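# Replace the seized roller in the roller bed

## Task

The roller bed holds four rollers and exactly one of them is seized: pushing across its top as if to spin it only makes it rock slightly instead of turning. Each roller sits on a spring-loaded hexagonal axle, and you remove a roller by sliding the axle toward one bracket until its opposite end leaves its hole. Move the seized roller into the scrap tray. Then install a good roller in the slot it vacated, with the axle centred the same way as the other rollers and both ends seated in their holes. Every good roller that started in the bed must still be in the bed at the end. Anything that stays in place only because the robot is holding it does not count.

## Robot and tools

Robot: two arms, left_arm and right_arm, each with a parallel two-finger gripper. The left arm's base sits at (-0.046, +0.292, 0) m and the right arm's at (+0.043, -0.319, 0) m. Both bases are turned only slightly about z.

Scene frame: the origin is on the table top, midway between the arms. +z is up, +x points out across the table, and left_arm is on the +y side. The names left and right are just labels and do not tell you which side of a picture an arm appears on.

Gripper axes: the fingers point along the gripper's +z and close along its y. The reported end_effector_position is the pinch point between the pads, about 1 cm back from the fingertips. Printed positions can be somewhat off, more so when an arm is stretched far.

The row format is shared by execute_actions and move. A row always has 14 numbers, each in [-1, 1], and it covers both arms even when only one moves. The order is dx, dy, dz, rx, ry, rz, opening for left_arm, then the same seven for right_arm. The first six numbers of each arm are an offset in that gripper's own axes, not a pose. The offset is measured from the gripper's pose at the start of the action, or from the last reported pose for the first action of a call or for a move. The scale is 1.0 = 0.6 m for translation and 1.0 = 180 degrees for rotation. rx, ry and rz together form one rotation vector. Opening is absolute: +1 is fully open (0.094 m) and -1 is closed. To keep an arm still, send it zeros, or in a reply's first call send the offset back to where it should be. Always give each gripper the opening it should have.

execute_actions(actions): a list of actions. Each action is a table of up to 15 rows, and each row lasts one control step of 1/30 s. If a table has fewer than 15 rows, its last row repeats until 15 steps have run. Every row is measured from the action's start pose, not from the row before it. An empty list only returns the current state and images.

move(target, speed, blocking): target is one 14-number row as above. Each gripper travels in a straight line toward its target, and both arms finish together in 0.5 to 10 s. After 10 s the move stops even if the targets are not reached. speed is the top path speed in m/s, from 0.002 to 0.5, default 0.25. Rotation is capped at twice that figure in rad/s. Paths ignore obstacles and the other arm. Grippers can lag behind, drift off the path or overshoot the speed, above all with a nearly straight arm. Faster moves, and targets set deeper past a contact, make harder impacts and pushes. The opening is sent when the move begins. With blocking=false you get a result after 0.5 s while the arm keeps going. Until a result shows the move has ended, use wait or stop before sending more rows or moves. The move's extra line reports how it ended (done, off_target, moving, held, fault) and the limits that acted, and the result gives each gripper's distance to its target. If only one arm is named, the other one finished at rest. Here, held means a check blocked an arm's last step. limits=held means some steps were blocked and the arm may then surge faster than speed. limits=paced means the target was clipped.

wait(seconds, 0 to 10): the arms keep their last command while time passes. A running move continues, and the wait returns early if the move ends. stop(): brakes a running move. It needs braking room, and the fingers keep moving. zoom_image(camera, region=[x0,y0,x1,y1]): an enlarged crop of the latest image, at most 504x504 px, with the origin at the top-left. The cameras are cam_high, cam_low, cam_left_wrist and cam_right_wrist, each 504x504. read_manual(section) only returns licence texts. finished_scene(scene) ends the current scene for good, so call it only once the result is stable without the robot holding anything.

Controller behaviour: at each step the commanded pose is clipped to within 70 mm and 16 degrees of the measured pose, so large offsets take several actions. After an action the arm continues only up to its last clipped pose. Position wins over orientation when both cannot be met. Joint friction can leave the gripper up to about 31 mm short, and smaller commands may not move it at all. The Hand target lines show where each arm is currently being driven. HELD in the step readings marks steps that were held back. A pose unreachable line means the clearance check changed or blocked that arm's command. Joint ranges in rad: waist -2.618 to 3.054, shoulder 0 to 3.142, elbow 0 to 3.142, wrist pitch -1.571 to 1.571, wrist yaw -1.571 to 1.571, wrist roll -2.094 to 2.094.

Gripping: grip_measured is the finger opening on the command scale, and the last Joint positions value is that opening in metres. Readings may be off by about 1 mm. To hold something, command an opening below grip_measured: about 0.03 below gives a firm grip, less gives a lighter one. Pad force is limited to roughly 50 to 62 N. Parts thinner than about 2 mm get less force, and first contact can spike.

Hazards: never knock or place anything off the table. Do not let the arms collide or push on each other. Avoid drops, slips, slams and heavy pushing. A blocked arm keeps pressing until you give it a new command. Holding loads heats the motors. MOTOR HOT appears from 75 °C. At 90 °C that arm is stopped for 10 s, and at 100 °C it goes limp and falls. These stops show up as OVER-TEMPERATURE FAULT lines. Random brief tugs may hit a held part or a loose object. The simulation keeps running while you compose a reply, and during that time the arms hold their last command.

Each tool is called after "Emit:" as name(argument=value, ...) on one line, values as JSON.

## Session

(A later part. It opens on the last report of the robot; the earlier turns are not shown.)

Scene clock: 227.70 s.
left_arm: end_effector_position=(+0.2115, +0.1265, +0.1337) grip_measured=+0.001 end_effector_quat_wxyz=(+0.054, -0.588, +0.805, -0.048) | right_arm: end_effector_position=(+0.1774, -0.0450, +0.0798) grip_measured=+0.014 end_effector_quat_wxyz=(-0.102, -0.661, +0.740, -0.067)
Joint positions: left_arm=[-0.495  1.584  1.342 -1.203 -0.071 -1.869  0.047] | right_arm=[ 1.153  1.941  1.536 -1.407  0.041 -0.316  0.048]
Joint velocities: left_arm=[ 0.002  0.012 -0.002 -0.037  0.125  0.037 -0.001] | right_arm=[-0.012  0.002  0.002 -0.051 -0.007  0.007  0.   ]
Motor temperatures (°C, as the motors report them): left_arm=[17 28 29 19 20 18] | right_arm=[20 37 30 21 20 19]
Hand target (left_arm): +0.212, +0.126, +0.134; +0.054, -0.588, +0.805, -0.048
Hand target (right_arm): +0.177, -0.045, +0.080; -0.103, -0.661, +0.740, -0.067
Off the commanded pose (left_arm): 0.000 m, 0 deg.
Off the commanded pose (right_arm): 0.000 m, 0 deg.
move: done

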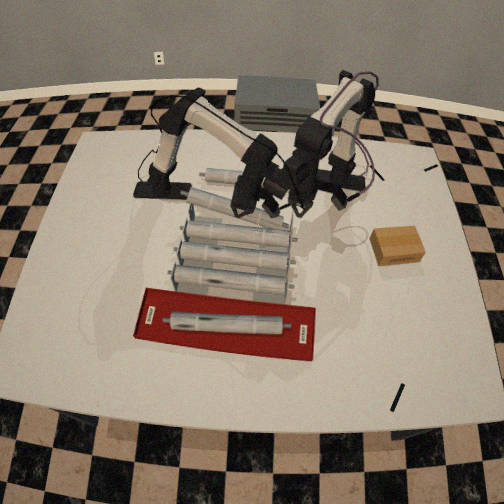

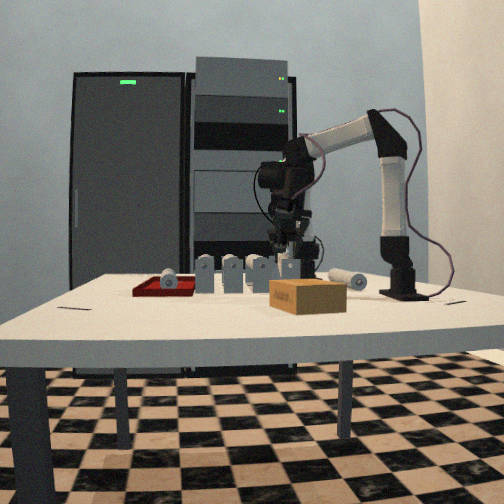

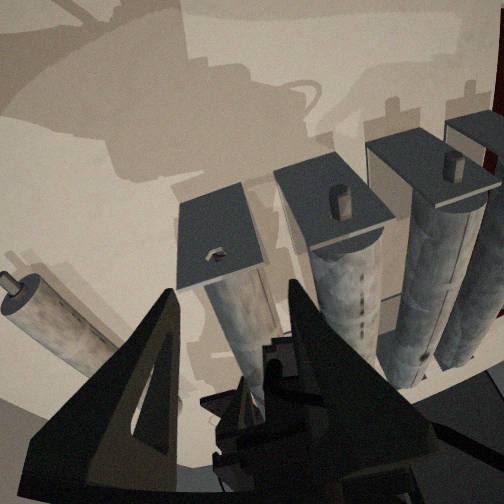

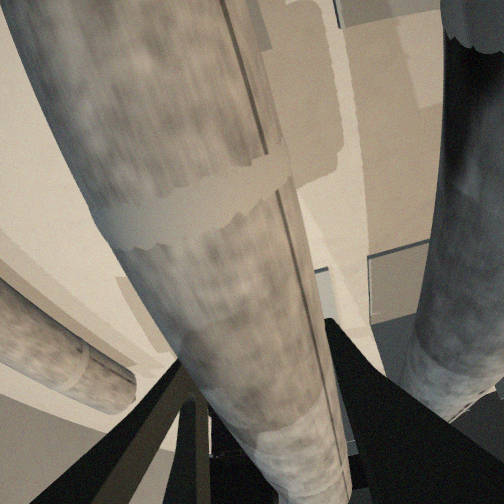

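Emit:
move(target=[0,0,0,0,0,0,0.6,0.15,0,0,0,-0.07,0,0.25], speed=0.05)

Emit:
move(target=[0.13,-0.03,0,0,0,0,0.6,0,0,0,0,0,0,-0.06], speed=0.06)

Emit:
move(target=[0,0.01,0.13,0,0,0,0.6,0,0,0,0,0,0,-0.06], speed=0.04)

Emit:
move(target=[0,0,0,0,0,0,0,0,0,0,0,0,0,-0.06])

Scene clock: 234.10 s.
left_arm: end_effector_position=(+0.2115, +0.1265, +0.1337) grip_measured=+0.599 end_effector_quat_wxyz=(+0.054, -0.588, +0.805, -0.048) | right_arm: end_effector_position=(+0.1707, -0.1288, +0.1058) grip_measured=+0.248 end_effector_quat_wxyz=(-0.021, -0.665, +0.747, +0.005)
Joint positions: left_arm=[-0.495  1.584  1.342 -1.203 -0.071 -1.869  0.075] | right_arm=[ 0.98   1.449  1.113 -1.273 -0.019 -0.491  0.059]
Joint velocities: left_arm=[-0.017  0.007 -0.002  0.022  0.022 -0.022 -0.001] | right_arm=[-0.002  0.007  0.002  0.007 -0.022 -0.022 -0.   ]
Motor temperatures (°C, as the motors report them): left_arm=[17 28 29 19 20 18] | right_arm=[20 36 29 20 20 19]
Hand target (left_arm): +0.212, +0.126, +0.134; +0.054, -0.588, +0.805, -0.048
Hand target (right_arm): +0.170, -0.131, +0.101; -0.021, -0.666, +0.746, +0.009
Off the commanded pose (left_arm): 0.000 m, 0 deg.
Off the commanded pose (right_arm): 0.006 m, 0 deg.
move: done

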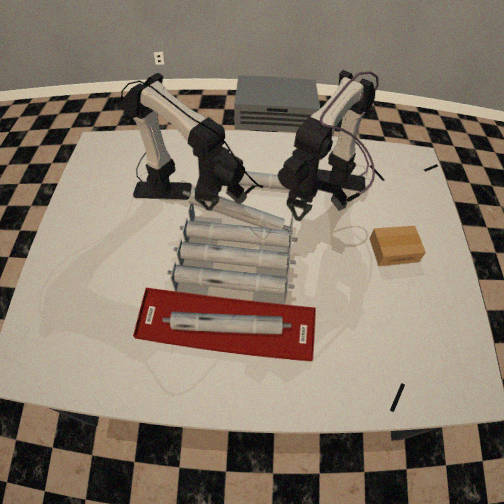

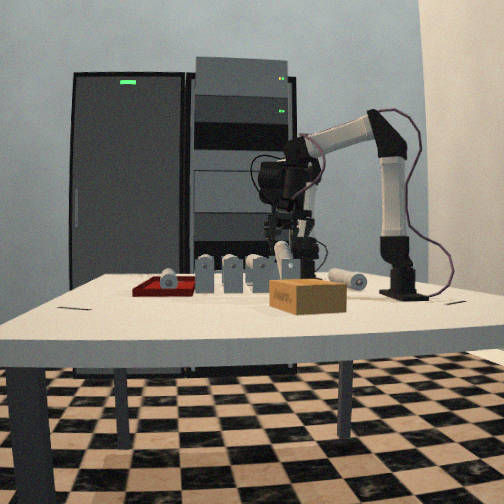

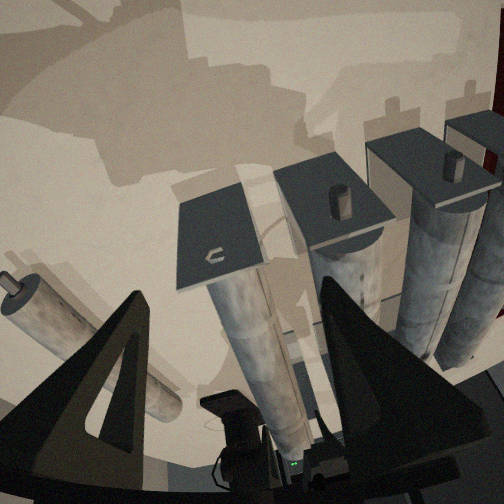

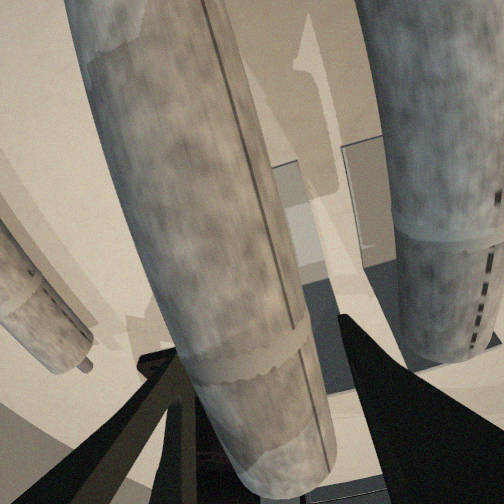

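Scene clock: 235.67 s.
left_arm: end_effector_position=(+0.2073, +0.0544, +0.1372) grip_measured=+0.599 end_effector_quat_wxyz=(+0.050, -0.582, +0.809, -0.064) | right_arm: end_effector_position=(+0.1692, -0.1287, +0.1058) grip_measured=-0.018 end_effector_quat_wxyz=(-0.023, -0.665, +0.747, +0.008)
Joint positions: left_arm=[-0.676  1.725  1.508 -1.21  -0.079 -2.035  0.075] | right_arm=[ 0.981  1.449  1.113 -1.277 -0.026 -0.491  0.046]
Joint velocities: left_arm=[-0.002  0.012 -0.002  0.022 -0.037 -0.037 -0.   ] | right_arm=[ 0.027  0.002 -0.012  0.007 -0.051 -0.051  0.   ]
Motor temperatures (°C, as the motors report them): left_arm=[17 28 29 19 20 18] | right_arm=[20 36 29 20 20 19]
Hand target (left_arm): +0.207, +0.056, +0.137; +0.050, -0.583, +0.809, -0.063
Hand target (right_arm): +0.171, -0.129, +0.106; -0.021, -0.665, +0.747, +0.005
Off the commanded pose (left_arm): 0.009 m, 2 deg.
Off the commanded pose (right_arm): 0.001 m, 0 deg.
move: held (left_arm); limits=held; held on 9 of 47 steps (left_arm), including the last (left_arm)
pose unreachable (left arm): on one or more control steps of this call, first in action 0 (counted from 0), this arm could not follow its commanded pose, so it was not sent that pose on those steps. On the call's last step it was still not sent that pose. It may still have moved: this result reports where it is.
cause: the commanded pose would bring a part of the arm too close to another arm (this arm's wrist (the part past joint 4) and the other arm's wrist (the part past joint 4)).

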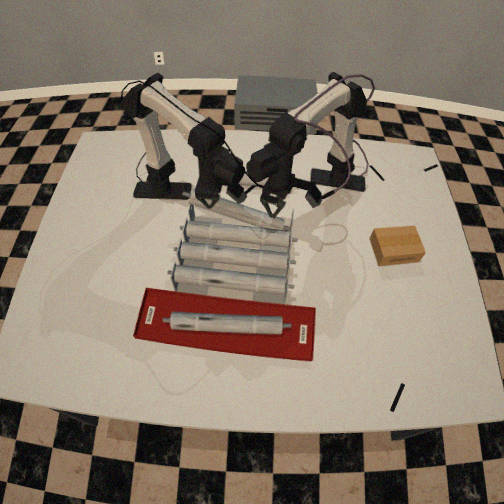

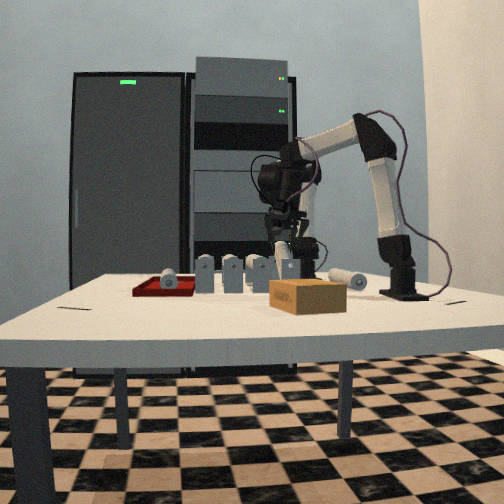

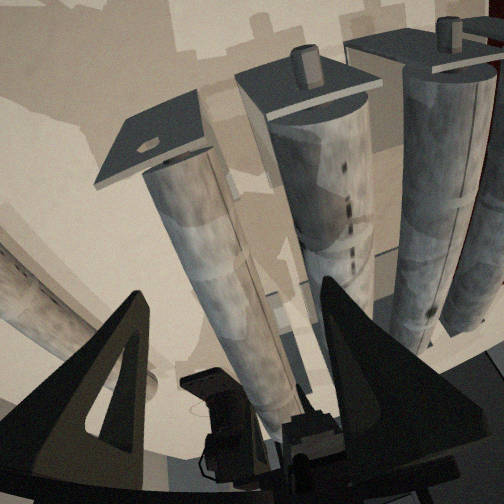

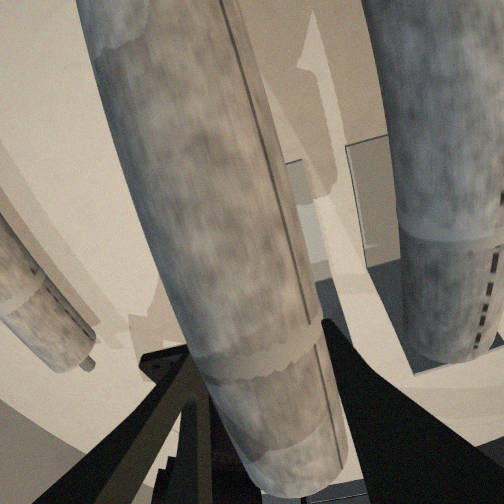

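Scene clock: 237.93 s.
left_arm: end_effector_position=(+0.2048, +0.0523, +0.0695) grip_measured=+0.599 end_effector_quat_wxyz=(+0.040, -0.580, +0.811, -0.063) | right_arm: end_effector_position=(+0.1692, -0.1287, +0.1058) grip_measured=-0.018 end_effector_quat_wxyz=(-0.023, -0.665, +0.747, +0.008)
Joint positions: left_arm=[-0.676  1.757  1.276 -0.952 -0.06  -2.031  0.075] | right_arm=[ 0.981  1.449  1.113 -1.277 -0.026 -0.491  0.046]
Joint velocities: left_arm=[ 0.007 -0.002 -0.012 -0.095 -0.066  0.007 -0.001] | right_arm=[ 0.012 -0.002 -0.012 -0.022 -0.037 -0.051 -0.   ]
Motor temperatures (°C, as the motors report them): left_arm=[17 28 29 19 20 18] | right_arm=[20 35 29 20 20 19]
Hand target (left_arm): +0.213, +0.054, +0.060; +0.050, -0.582, +0.809, -0.064
Hand target (right_arm): +0.169, -0.129, +0.106; -0.023, -0.665, +0.747, +0.008
Off the commanded pose (left_arm): 0.014 m, 1 deg.
Off the commanded pose (right_arm): 0.000 m, 0 deg.
move: off_target (left_arm)

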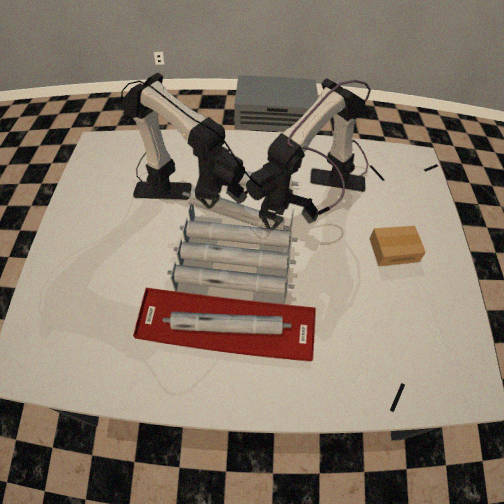

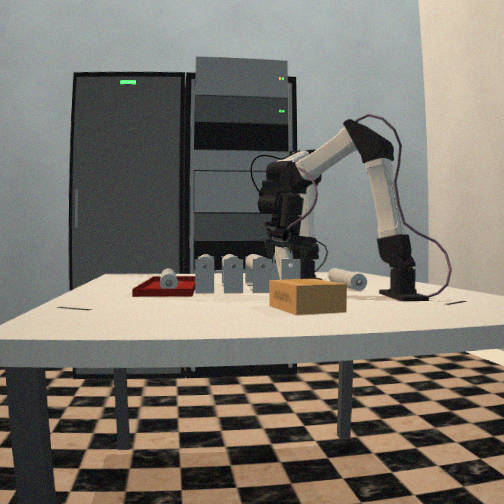

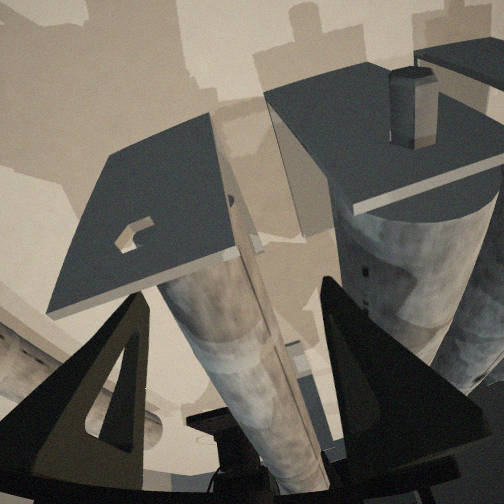

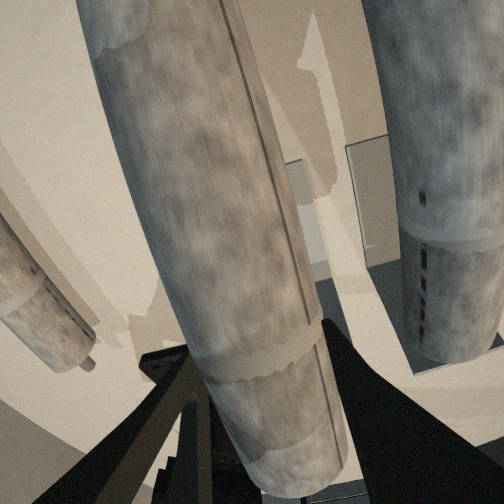

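Scene clock: 238.43 s.
left_arm: end_effector_position=(+0.2032, +0.0534, +0.0692) grip_measured=+0.002 end_effector_quat_wxyz=(+0.039, -0.580, +0.811, -0.059) | right_arm: end_effector_position=(+0.1692, -0.1287, +0.1058) grip_measured=-0.018 end_effector_quat_wxyz=(-0.023, -0.665, +0.747, +0.008)
Joint positions: left_arm=[-0.676  1.757  1.276 -0.96  -0.058 -2.031  0.047] | right_arm=[ 0.981  1.449  1.113 -1.277 -0.026 -0.49   0.046]
Joint velocities: left_arm=[-0.027 -0.022  0.022 -0.007  0.037  0.051 -0.   ] | right_arm=[ 0.002 -0.017 -0.027 -0.095  0.066  0.051  0.   ]
Motor temperatures (°C, as the motors report them): left_arm=[17 28 29 19 20 18] | right_arm=[20 35 29 20 20 19]
Hand target (left_arm): +0.205, +0.052, +0.070; +0.040, -0.580, +0.811, -0.063
Hand target (right_arm): +0.169, -0.129, +0.106; -0.023, -0.665, +0.747, +0.008
Off the commanded pose (left_arm): 0.002 m, 0 deg.
Off the commanded pose (right_arm): 0.000 m, 0 deg.
move: done

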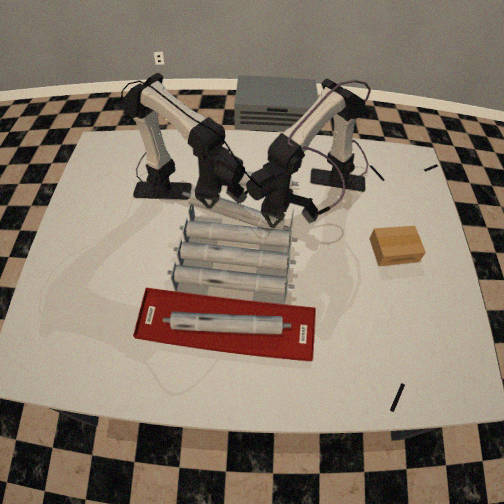

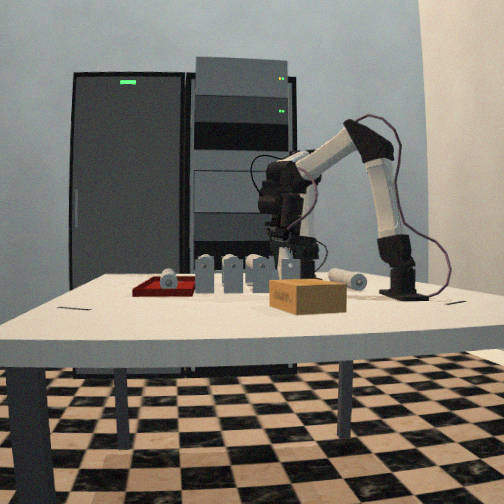

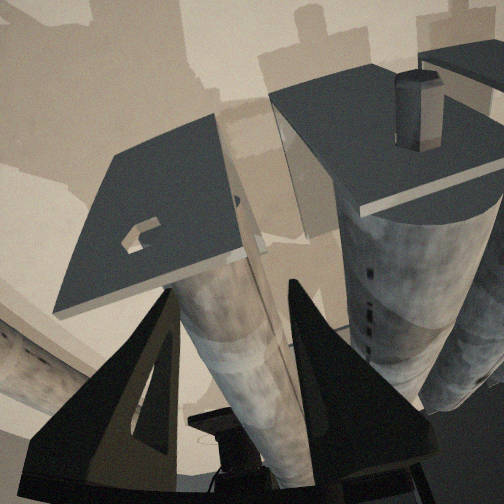

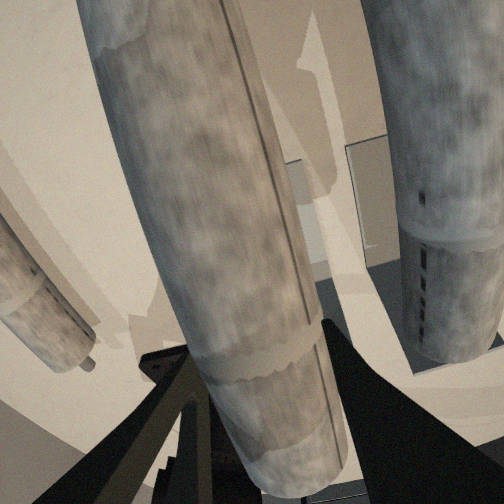

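Both grips too high; go lower, regrip, lift the +y end slowly.

Emit:
move(target=[0,0.01,0.06,0,0,0,0.45,0,0,0.04,0,0,0,0.3], speed=0.03)

Emit:
move(target=[0,0,0,0,0,0,0,0,0,0,0,0,0,-0.06])

Emit:
move(target=[0,0,-0.075,0,0,0,0,0,-0.01,-0.01,0,0,0,-0.06], speed=0.015)

Scene clock: 242.77 s.
left_arm: end_effector_position=(+0.2036, +0.0528, +0.0450) grip_measured=+0.449 end_effector_quat_wxyz=(+0.040, -0.580, +0.811, -0.068) | right_arm: end_effector_position=(+0.1702, -0.1273, +0.0900) grip_measured=+0.298 end_effector_quat_wxyz=(-0.016, -0.665, +0.747, +0.009)
Joint positions: left_arm=[-0.676  1.77   1.189 -0.842 -0.057 -2.031  0.068] | right_arm=[ 0.981  1.449  1.051 -1.199 -0.026 -0.49   0.061]
Joint velocities: left_arm=[-0.017  0.012 -0.012  0.007  0.022 -0.051 -0.   ] | right_arm=[-0.017  0.002 -0.002 -0.051 -0.022 -0.037 -0.   ]
Motor temperatures (°C, as the motors report them): left_arm=[17 29 29 19 20 18] | right_arm=[20 34 29 20 20 19]
Hand target (left_arm): +0.202, +0.054, +0.033; +0.039, -0.580, +0.811, -0.059
Hand target (right_arm): +0.168, -0.130, +0.082; -0.023, -0.665, +0.747, +0.008
Off the commanded pose (left_arm): 0.012 m, 1 deg.
Off the commanded pose (right_arm): 0.009 m, 1 deg.
move: off_target (left_arm)

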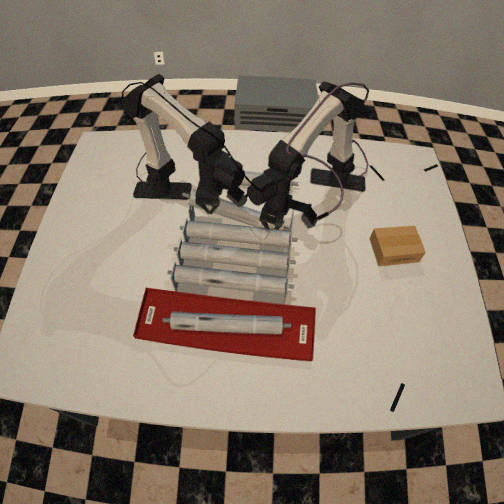

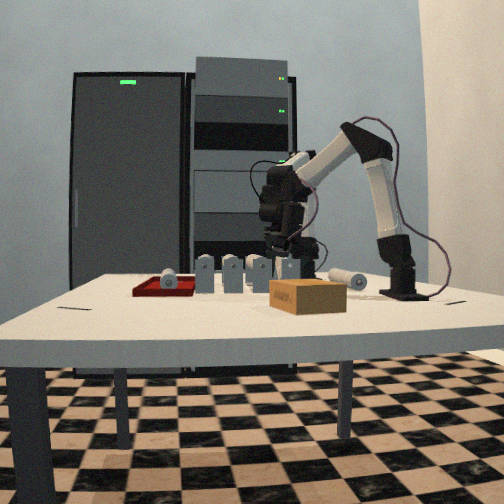

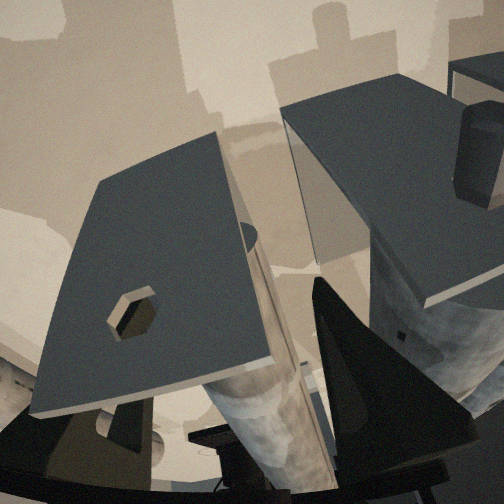

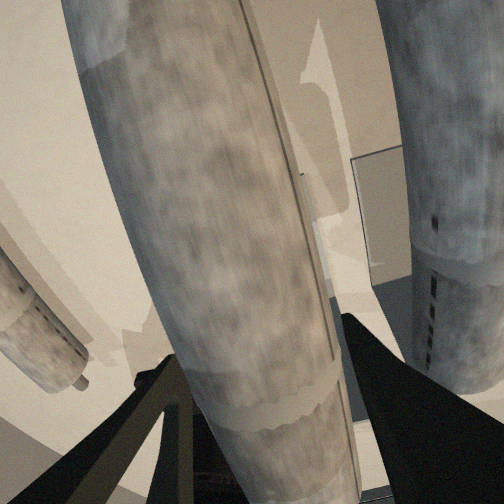

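Scene clock: 243.27 s.
left_arm: end_effector_position=(+0.2019, +0.0539, +0.0447) grip_measured=+0.047 end_effector_quat_wxyz=(+0.038, -0.583, +0.809, -0.065) | right_arm: end_effector_position=(+0.1714, -0.1274, +0.0900) grip_measured=+0.032 end_effector_quat_wxyz=(-0.014, -0.661, +0.750, +0.007)
Joint positions: left_arm=[-0.676  1.77   1.189 -0.85  -0.055 -2.037  0.049] | right_arm=[ 0.98   1.449  1.051 -1.196 -0.021 -0.482  0.048]
Joint velocities: left_arm=[-0.012 -0.017 -0.007  0.022 -0.037 -0.081  0.   ] | right_arm=[-0.037  0.002 -0.007 -0.051  0.007  0.007 -0.   ]
Motor temperatures (°C, as the motors report them): left_arm=[17 29 29 19 20 18] | right_arm=[20 34 29 20 20 19]
Hand target (left_arm): +0.204, +0.053, +0.045; +0.040, -0.580, +0.811, -0.068
Hand target (right_arm): +0.170, -0.127, +0.090; -0.016, -0.665, +0.747, +0.009
Off the commanded pose (left_arm): 0.002 m, 1 deg.
Off the commanded pose (right_arm): 0.001 m, 1 deg.
move: done

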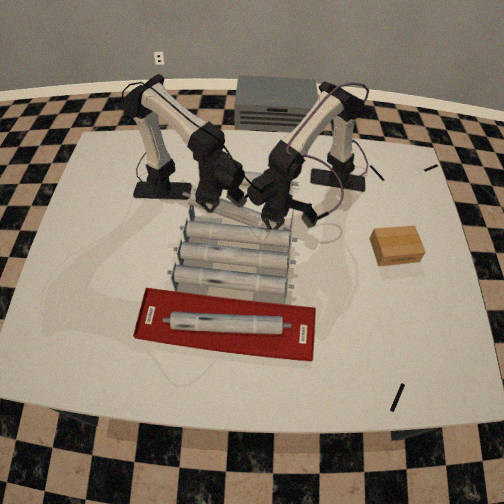

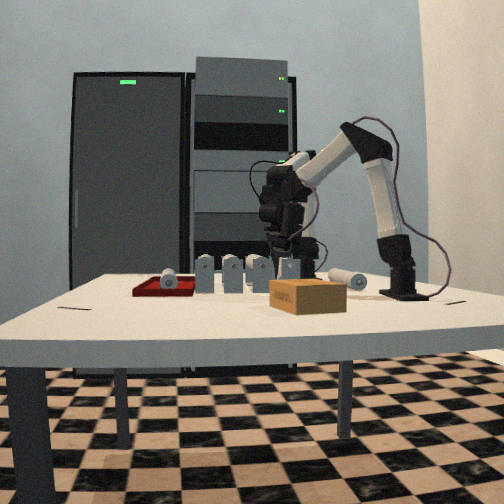

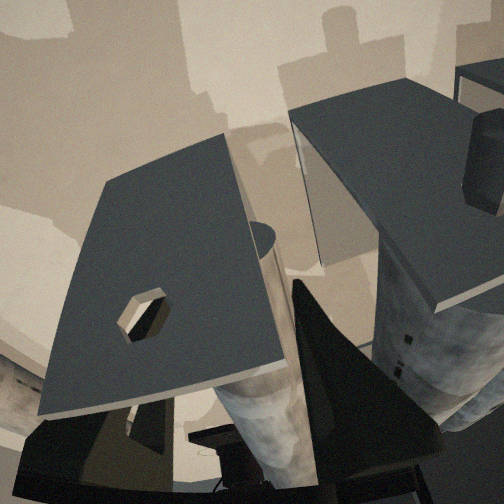

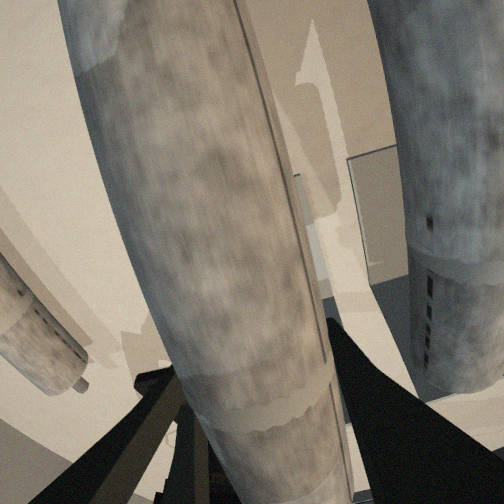

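Scene clock: 246.50 s.
left_arm: end_effector_position=(+0.1964, +0.0570, +0.0627) grip_measured=+0.037 end_effector_quat_wxyz=(+0.029, -0.596, +0.801, -0.047) | right_arm: end_effector_position=(+0.1702, -0.1291, +0.0940) grip_measured=+0.032 end_effector_quat_wxyz=(-0.021, -0.667, +0.745, +0.012)
Joint positions: left_arm=[-0.676  1.76   1.256 -0.965 -0.044 -2.07   0.049] | right_arm=[ 0.972  1.449  1.067 -1.223 -0.032 -0.506  0.048]
Joint velocities: left_arm=[ 0.007 -0.007 -0.007  0.037  0.066 -0.037  0.   ] | right_arm=[ 0.002 -0.007  0.012 -0.081  0.022  0.037  0.   ]
Motor temperatures (°C, as the motors report them): left_arm=[17 30 29 19 20 18] | right_arm=[20 33 29 20 20 19]
Hand target (left_arm): +0.196, +0.056, +0.088; +0.038, -0.583, +0.809, -0.065
Hand target (right_arm): +0.177, -0.128, +0.096; -0.014, -0.662, +0.750, +0.007
Off the commanded pose (left_arm): 0.027 m, 3 deg.
Off the commanded pose (right_arm): 0.008 m, 1 deg.
move: off_target (left_arm)

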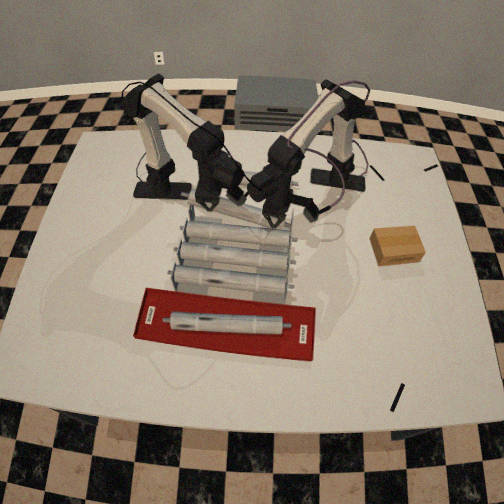

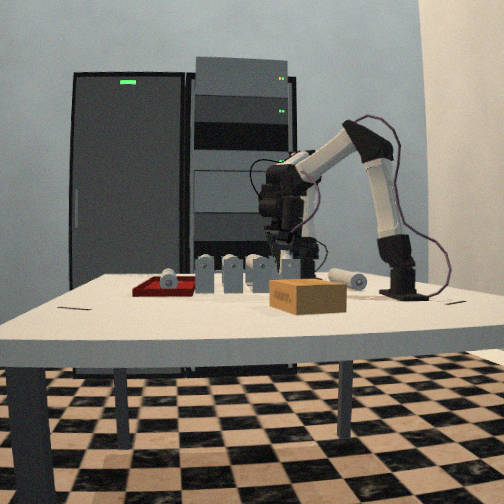

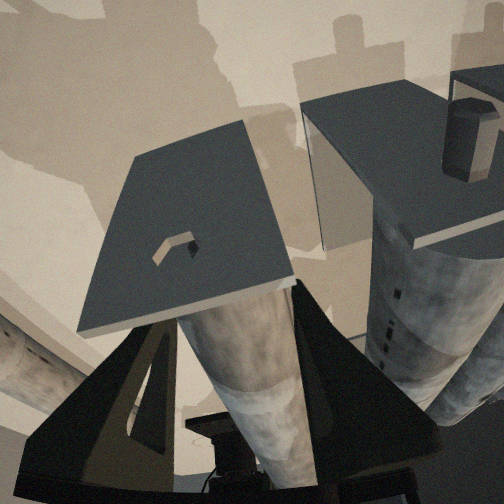

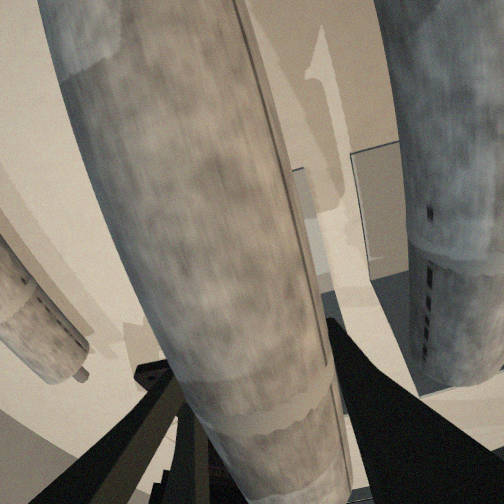

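Emit:
move(target=[0,0.01,-0.06,0,0,0,0,0,-0.03,-0.01,0,0,0,-0.06], speed=0.015)

Scene clock: 250.37 s.
left_arm: end_effector_position=(+0.1946, +0.0568, +0.0772) grip_measured=+0.033 end_effector_quat_wxyz=(+0.024, -0.603, +0.796, -0.045) | right_arm: end_effector_position=(+0.1750, -0.1323, +0.0980) grip_measured=+0.031 end_effector_quat_wxyz=(+0.030, +0.674, -0.737, -0.025)
Joint positions: left_arm=[-0.676  1.748  1.302 -1.029 -0.036 -2.088  0.049] | right_arm=[ 0.927  1.462  1.092 -1.251 -0.059 -0.572  0.048]
Joint velocities: left_arm=[-0.022  0.002 -0.002 -0.037 -0.007 -0.037  0.   ] | right_arm=[-0.017 -0.002  0.002  0.007 -0.007  0.081 -0.   ]
Motor temperatures (°C, as the motors report them): left_arm=[17 31 30 19 20 18] | right_arm=[20 32 30 20 20 19]
Hand target (left_arm): +0.187, +0.060, +0.097; +0.029, -0.596, +0.801, -0.048
Hand target (right_arm): +0.188, -0.131, +0.100; -0.020, -0.667, +0.745, +0.012
Off the commanded pose (left_arm): 0.022 m, 1 deg.
Off the commanded pose (right_arm): 0.014 m, 2 deg.
move: off_target (left_arm, right_arm)

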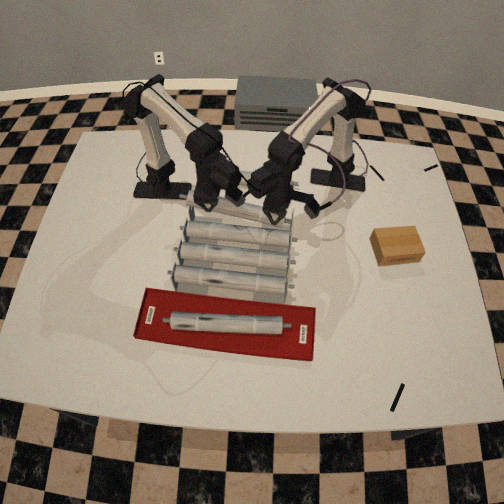

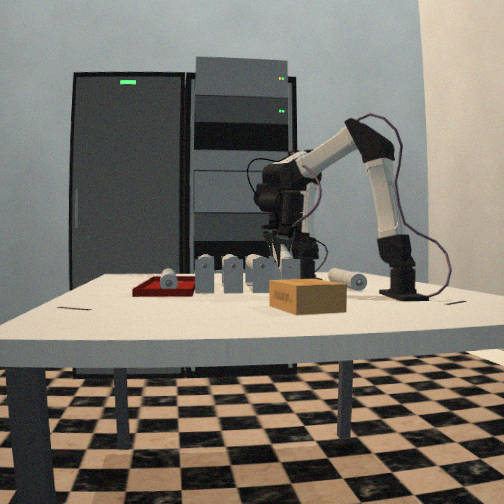

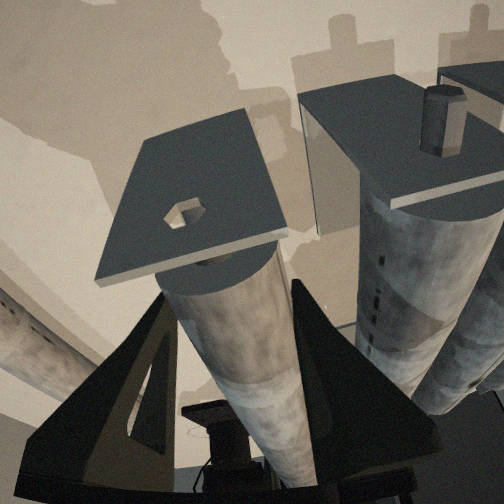

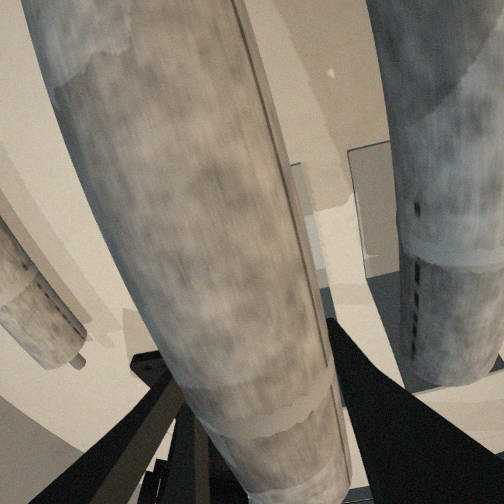

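Push +y with both, slightly downward.

Emit:
move(target=[-0.06,0.02,-0.01,0,0,0,0,-0.06,-0.01,0,0,0,0,-0.06], speed=0.015)

Scene clock: 255.40 s.
left_arm: end_effector_position=(+0.1968, +0.0749, +0.0696) grip_measured=+0.021 end_effector_quat_wxyz=(+0.006, -0.616, +0.786, -0.060) | right_arm: end_effector_position=(+0.1777, -0.1147, +0.0950) grip_measured=+0.030 end_effector_quat_wxyz=(+0.051, +0.676, -0.735, -0.009)
Joint positions: left_arm=[-0.607  1.694  1.206 -0.964  0.01  -2.055  0.048] | right_arm=[ 0.975  1.568  1.177 -1.275 -0.04  -0.531  0.048]
Joint velocities: left_arm=[-0.002 -0.012  0.007  0.066 -0.037  0.007 -0.   ] | right_arm=[ 0.017  0.007 -0.007 -0.022  0.007  0.022 -0.001]
Motor temperatures (°C, as the motors report them): left_arm=[17 33 30 19 20 18] | right_arm=[20 31 30 20 20 19]
Hand target (left_arm): +0.193, +0.094, +0.081; +0.025, -0.603, +0.796, -0.045
Hand target (right_arm): +0.183, -0.098, +0.098; +0.030, +0.675, -0.737, -0.025
Off the commanded pose (left_arm): 0.024 m, 3 deg.
Off the commanded pose (right_arm): 0.019 m, 3 deg.
move: off_target (left_arm, right_arm)

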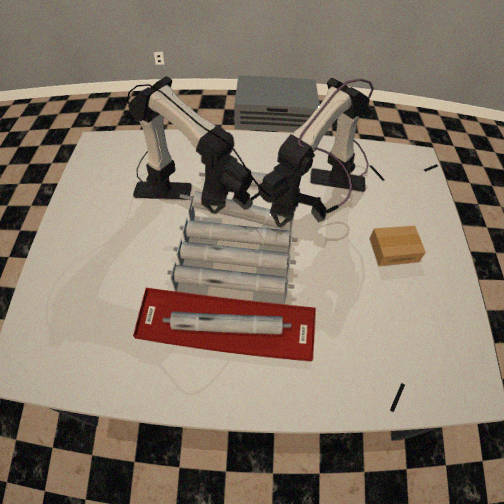

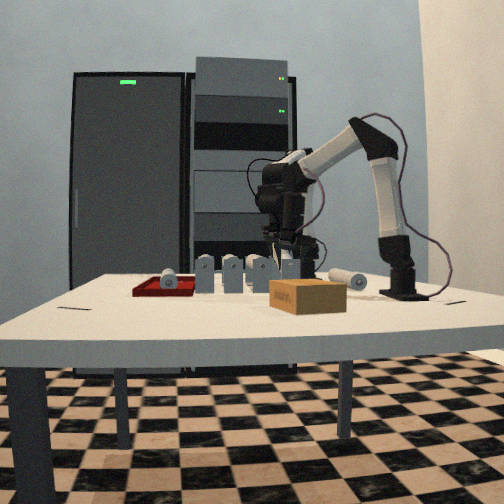

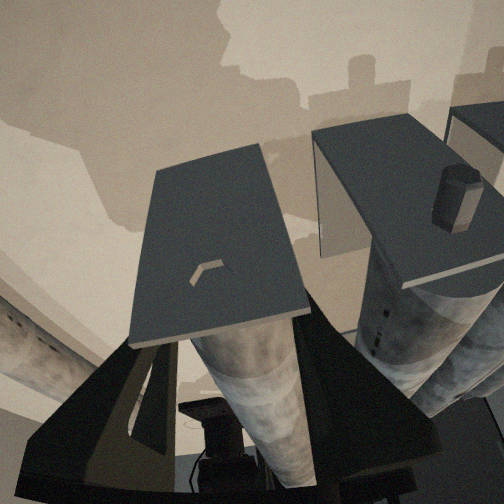

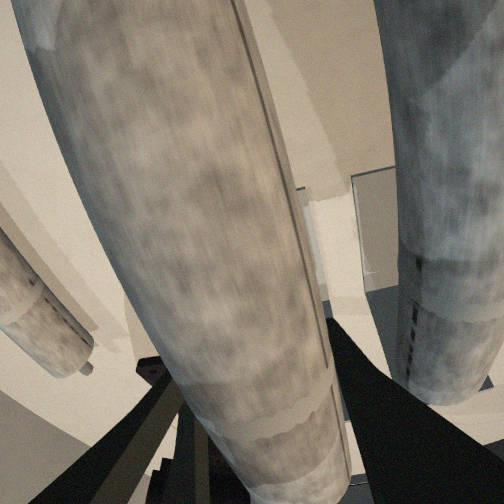

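Emit:
move(target=[-0.03,-0.04,-0.03,0,0,0,0,-0.03,0,0,0,0,0,-0.06], speed=0.01)

Emit:
move(target=[-0.03,0.06,-0.03,0,0,0,0,-0.03,0,0,0,0,0,-0.06], speed=0.01)

Scene clock: 261.33 s.
left_arm: end_effector_position=(+0.2026, +0.0733, +0.0771) grip_measured=+0.016 end_effector_quat_wxyz=(-0.034, -0.609, +0.790, -0.057) | right_arm: end_effector_position=(+0.1747, -0.1187, +0.0903) grip_measured=+0.029 end_effector_quat_wxyz=(-0.077, -0.664, +0.743, -0.010)
Joint positions: left_arm=[-0.557  1.729  1.277 -1.024  0.093 -1.991  0.048] | right_arm=[ 0.992  1.608  1.192 -1.309 -0.017 -0.484  0.048]
Joint velocities: left_arm=[ 0.032 -0.007  0.012 -0.037  0.095  0.007 -0.   ] | right_arm=[ 0.017  0.002 -0.007  0.022  0.022 -0.037 -0.   ]
Motor temperatures (°C, as the motors report them): left_arm=[17 33 31 19 21 18] | right_arm=[20 30 31 20 20 19]
Hand target (left_arm): +0.222, +0.088, +0.089; +0.006, -0.616, +0.785, -0.060
Hand target (right_arm): +0.178, -0.098, +0.095; -0.051, -0.677, +0.734, +0.009
Off the commanded pose (left_arm): 0.028 m, 5 deg.
Off the commanded pose (right_arm): 0.023 m, 4 deg.
move: off_target (left_arm, right_arm)

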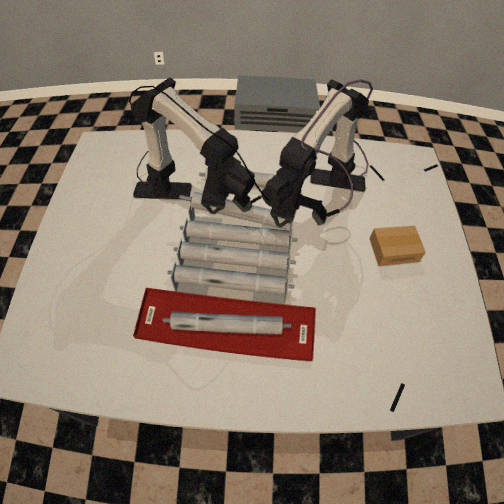

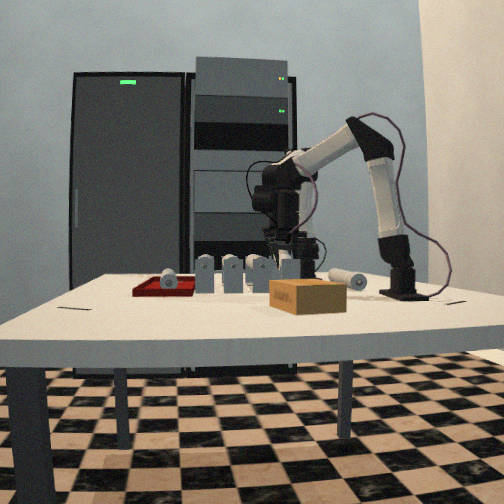

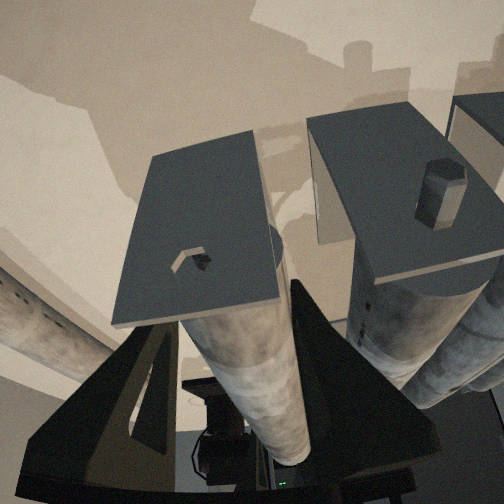

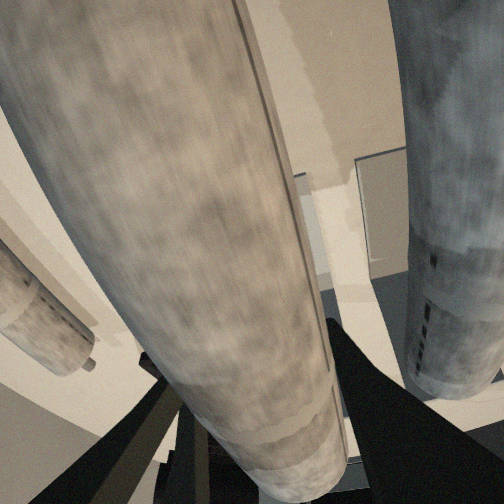

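Scene clock: 266.03 s.
left_arm: end_effector_position=(+0.1762, +0.0916, +0.0947) grip_measured=+0.001 end_effector_quat_wxyz=(-0.037, -0.608, +0.790, -0.069) | right_arm: end_effector_position=(+0.1684, -0.1206, +0.0828) grip_measured=+0.028 end_effector_quat_wxyz=(-0.110, -0.659, +0.744, -0.024)
Joint positions: left_arm=[-0.557  1.577  1.18  -1.057  0.104 -1.992  0.047] | right_arm=[ 1.013  1.66   1.205 -1.339 -0.013 -0.455  0.048]
Joint velocities: left_arm=[-0.017  0.002 -0.002 -0.037  0.037 -0.095 -0.001] | right_arm=[-0.007  0.002  0.007 -0.022  0.037 -0.051  0.001]
Motor temperatures (°C, as the motors report them): left_arm=[17 34 30 19 21 18] | right_arm=[20 30 31 20 20 19]
Hand target (left_arm): +0.172, +0.101, +0.092; -0.034, -0.609, +0.790, -0.057
Hand target (right_arm): +0.176, -0.102, +0.089; -0.077, -0.664, +0.743, -0.011
Off the commanded pose (left_arm): 0.012 m, 1 deg.
Off the commanded pose (right_arm): 0.022 m, 4 deg.
move: off_target (left_arm, right_arm)

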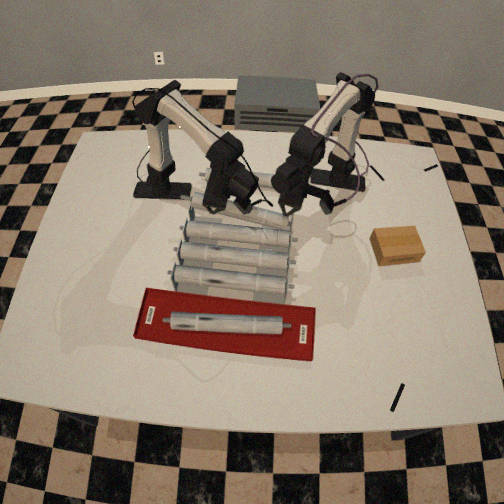

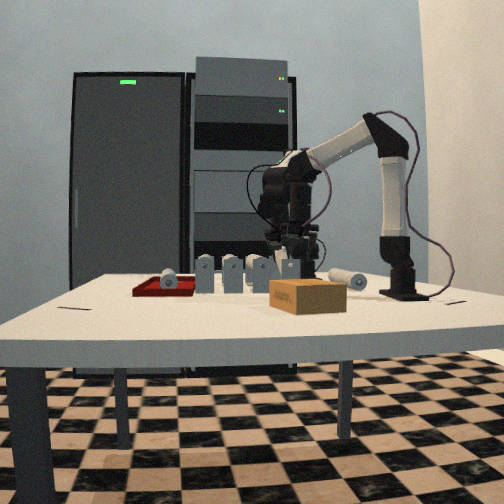

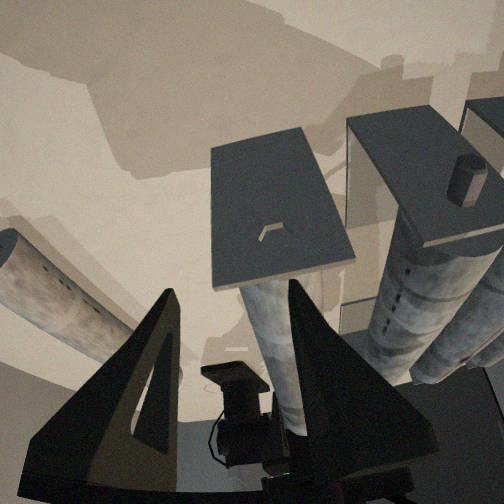

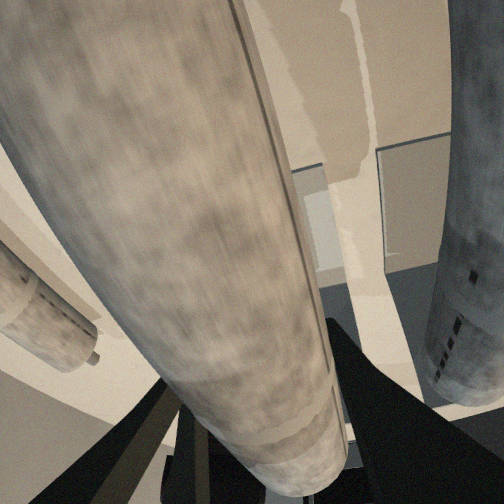

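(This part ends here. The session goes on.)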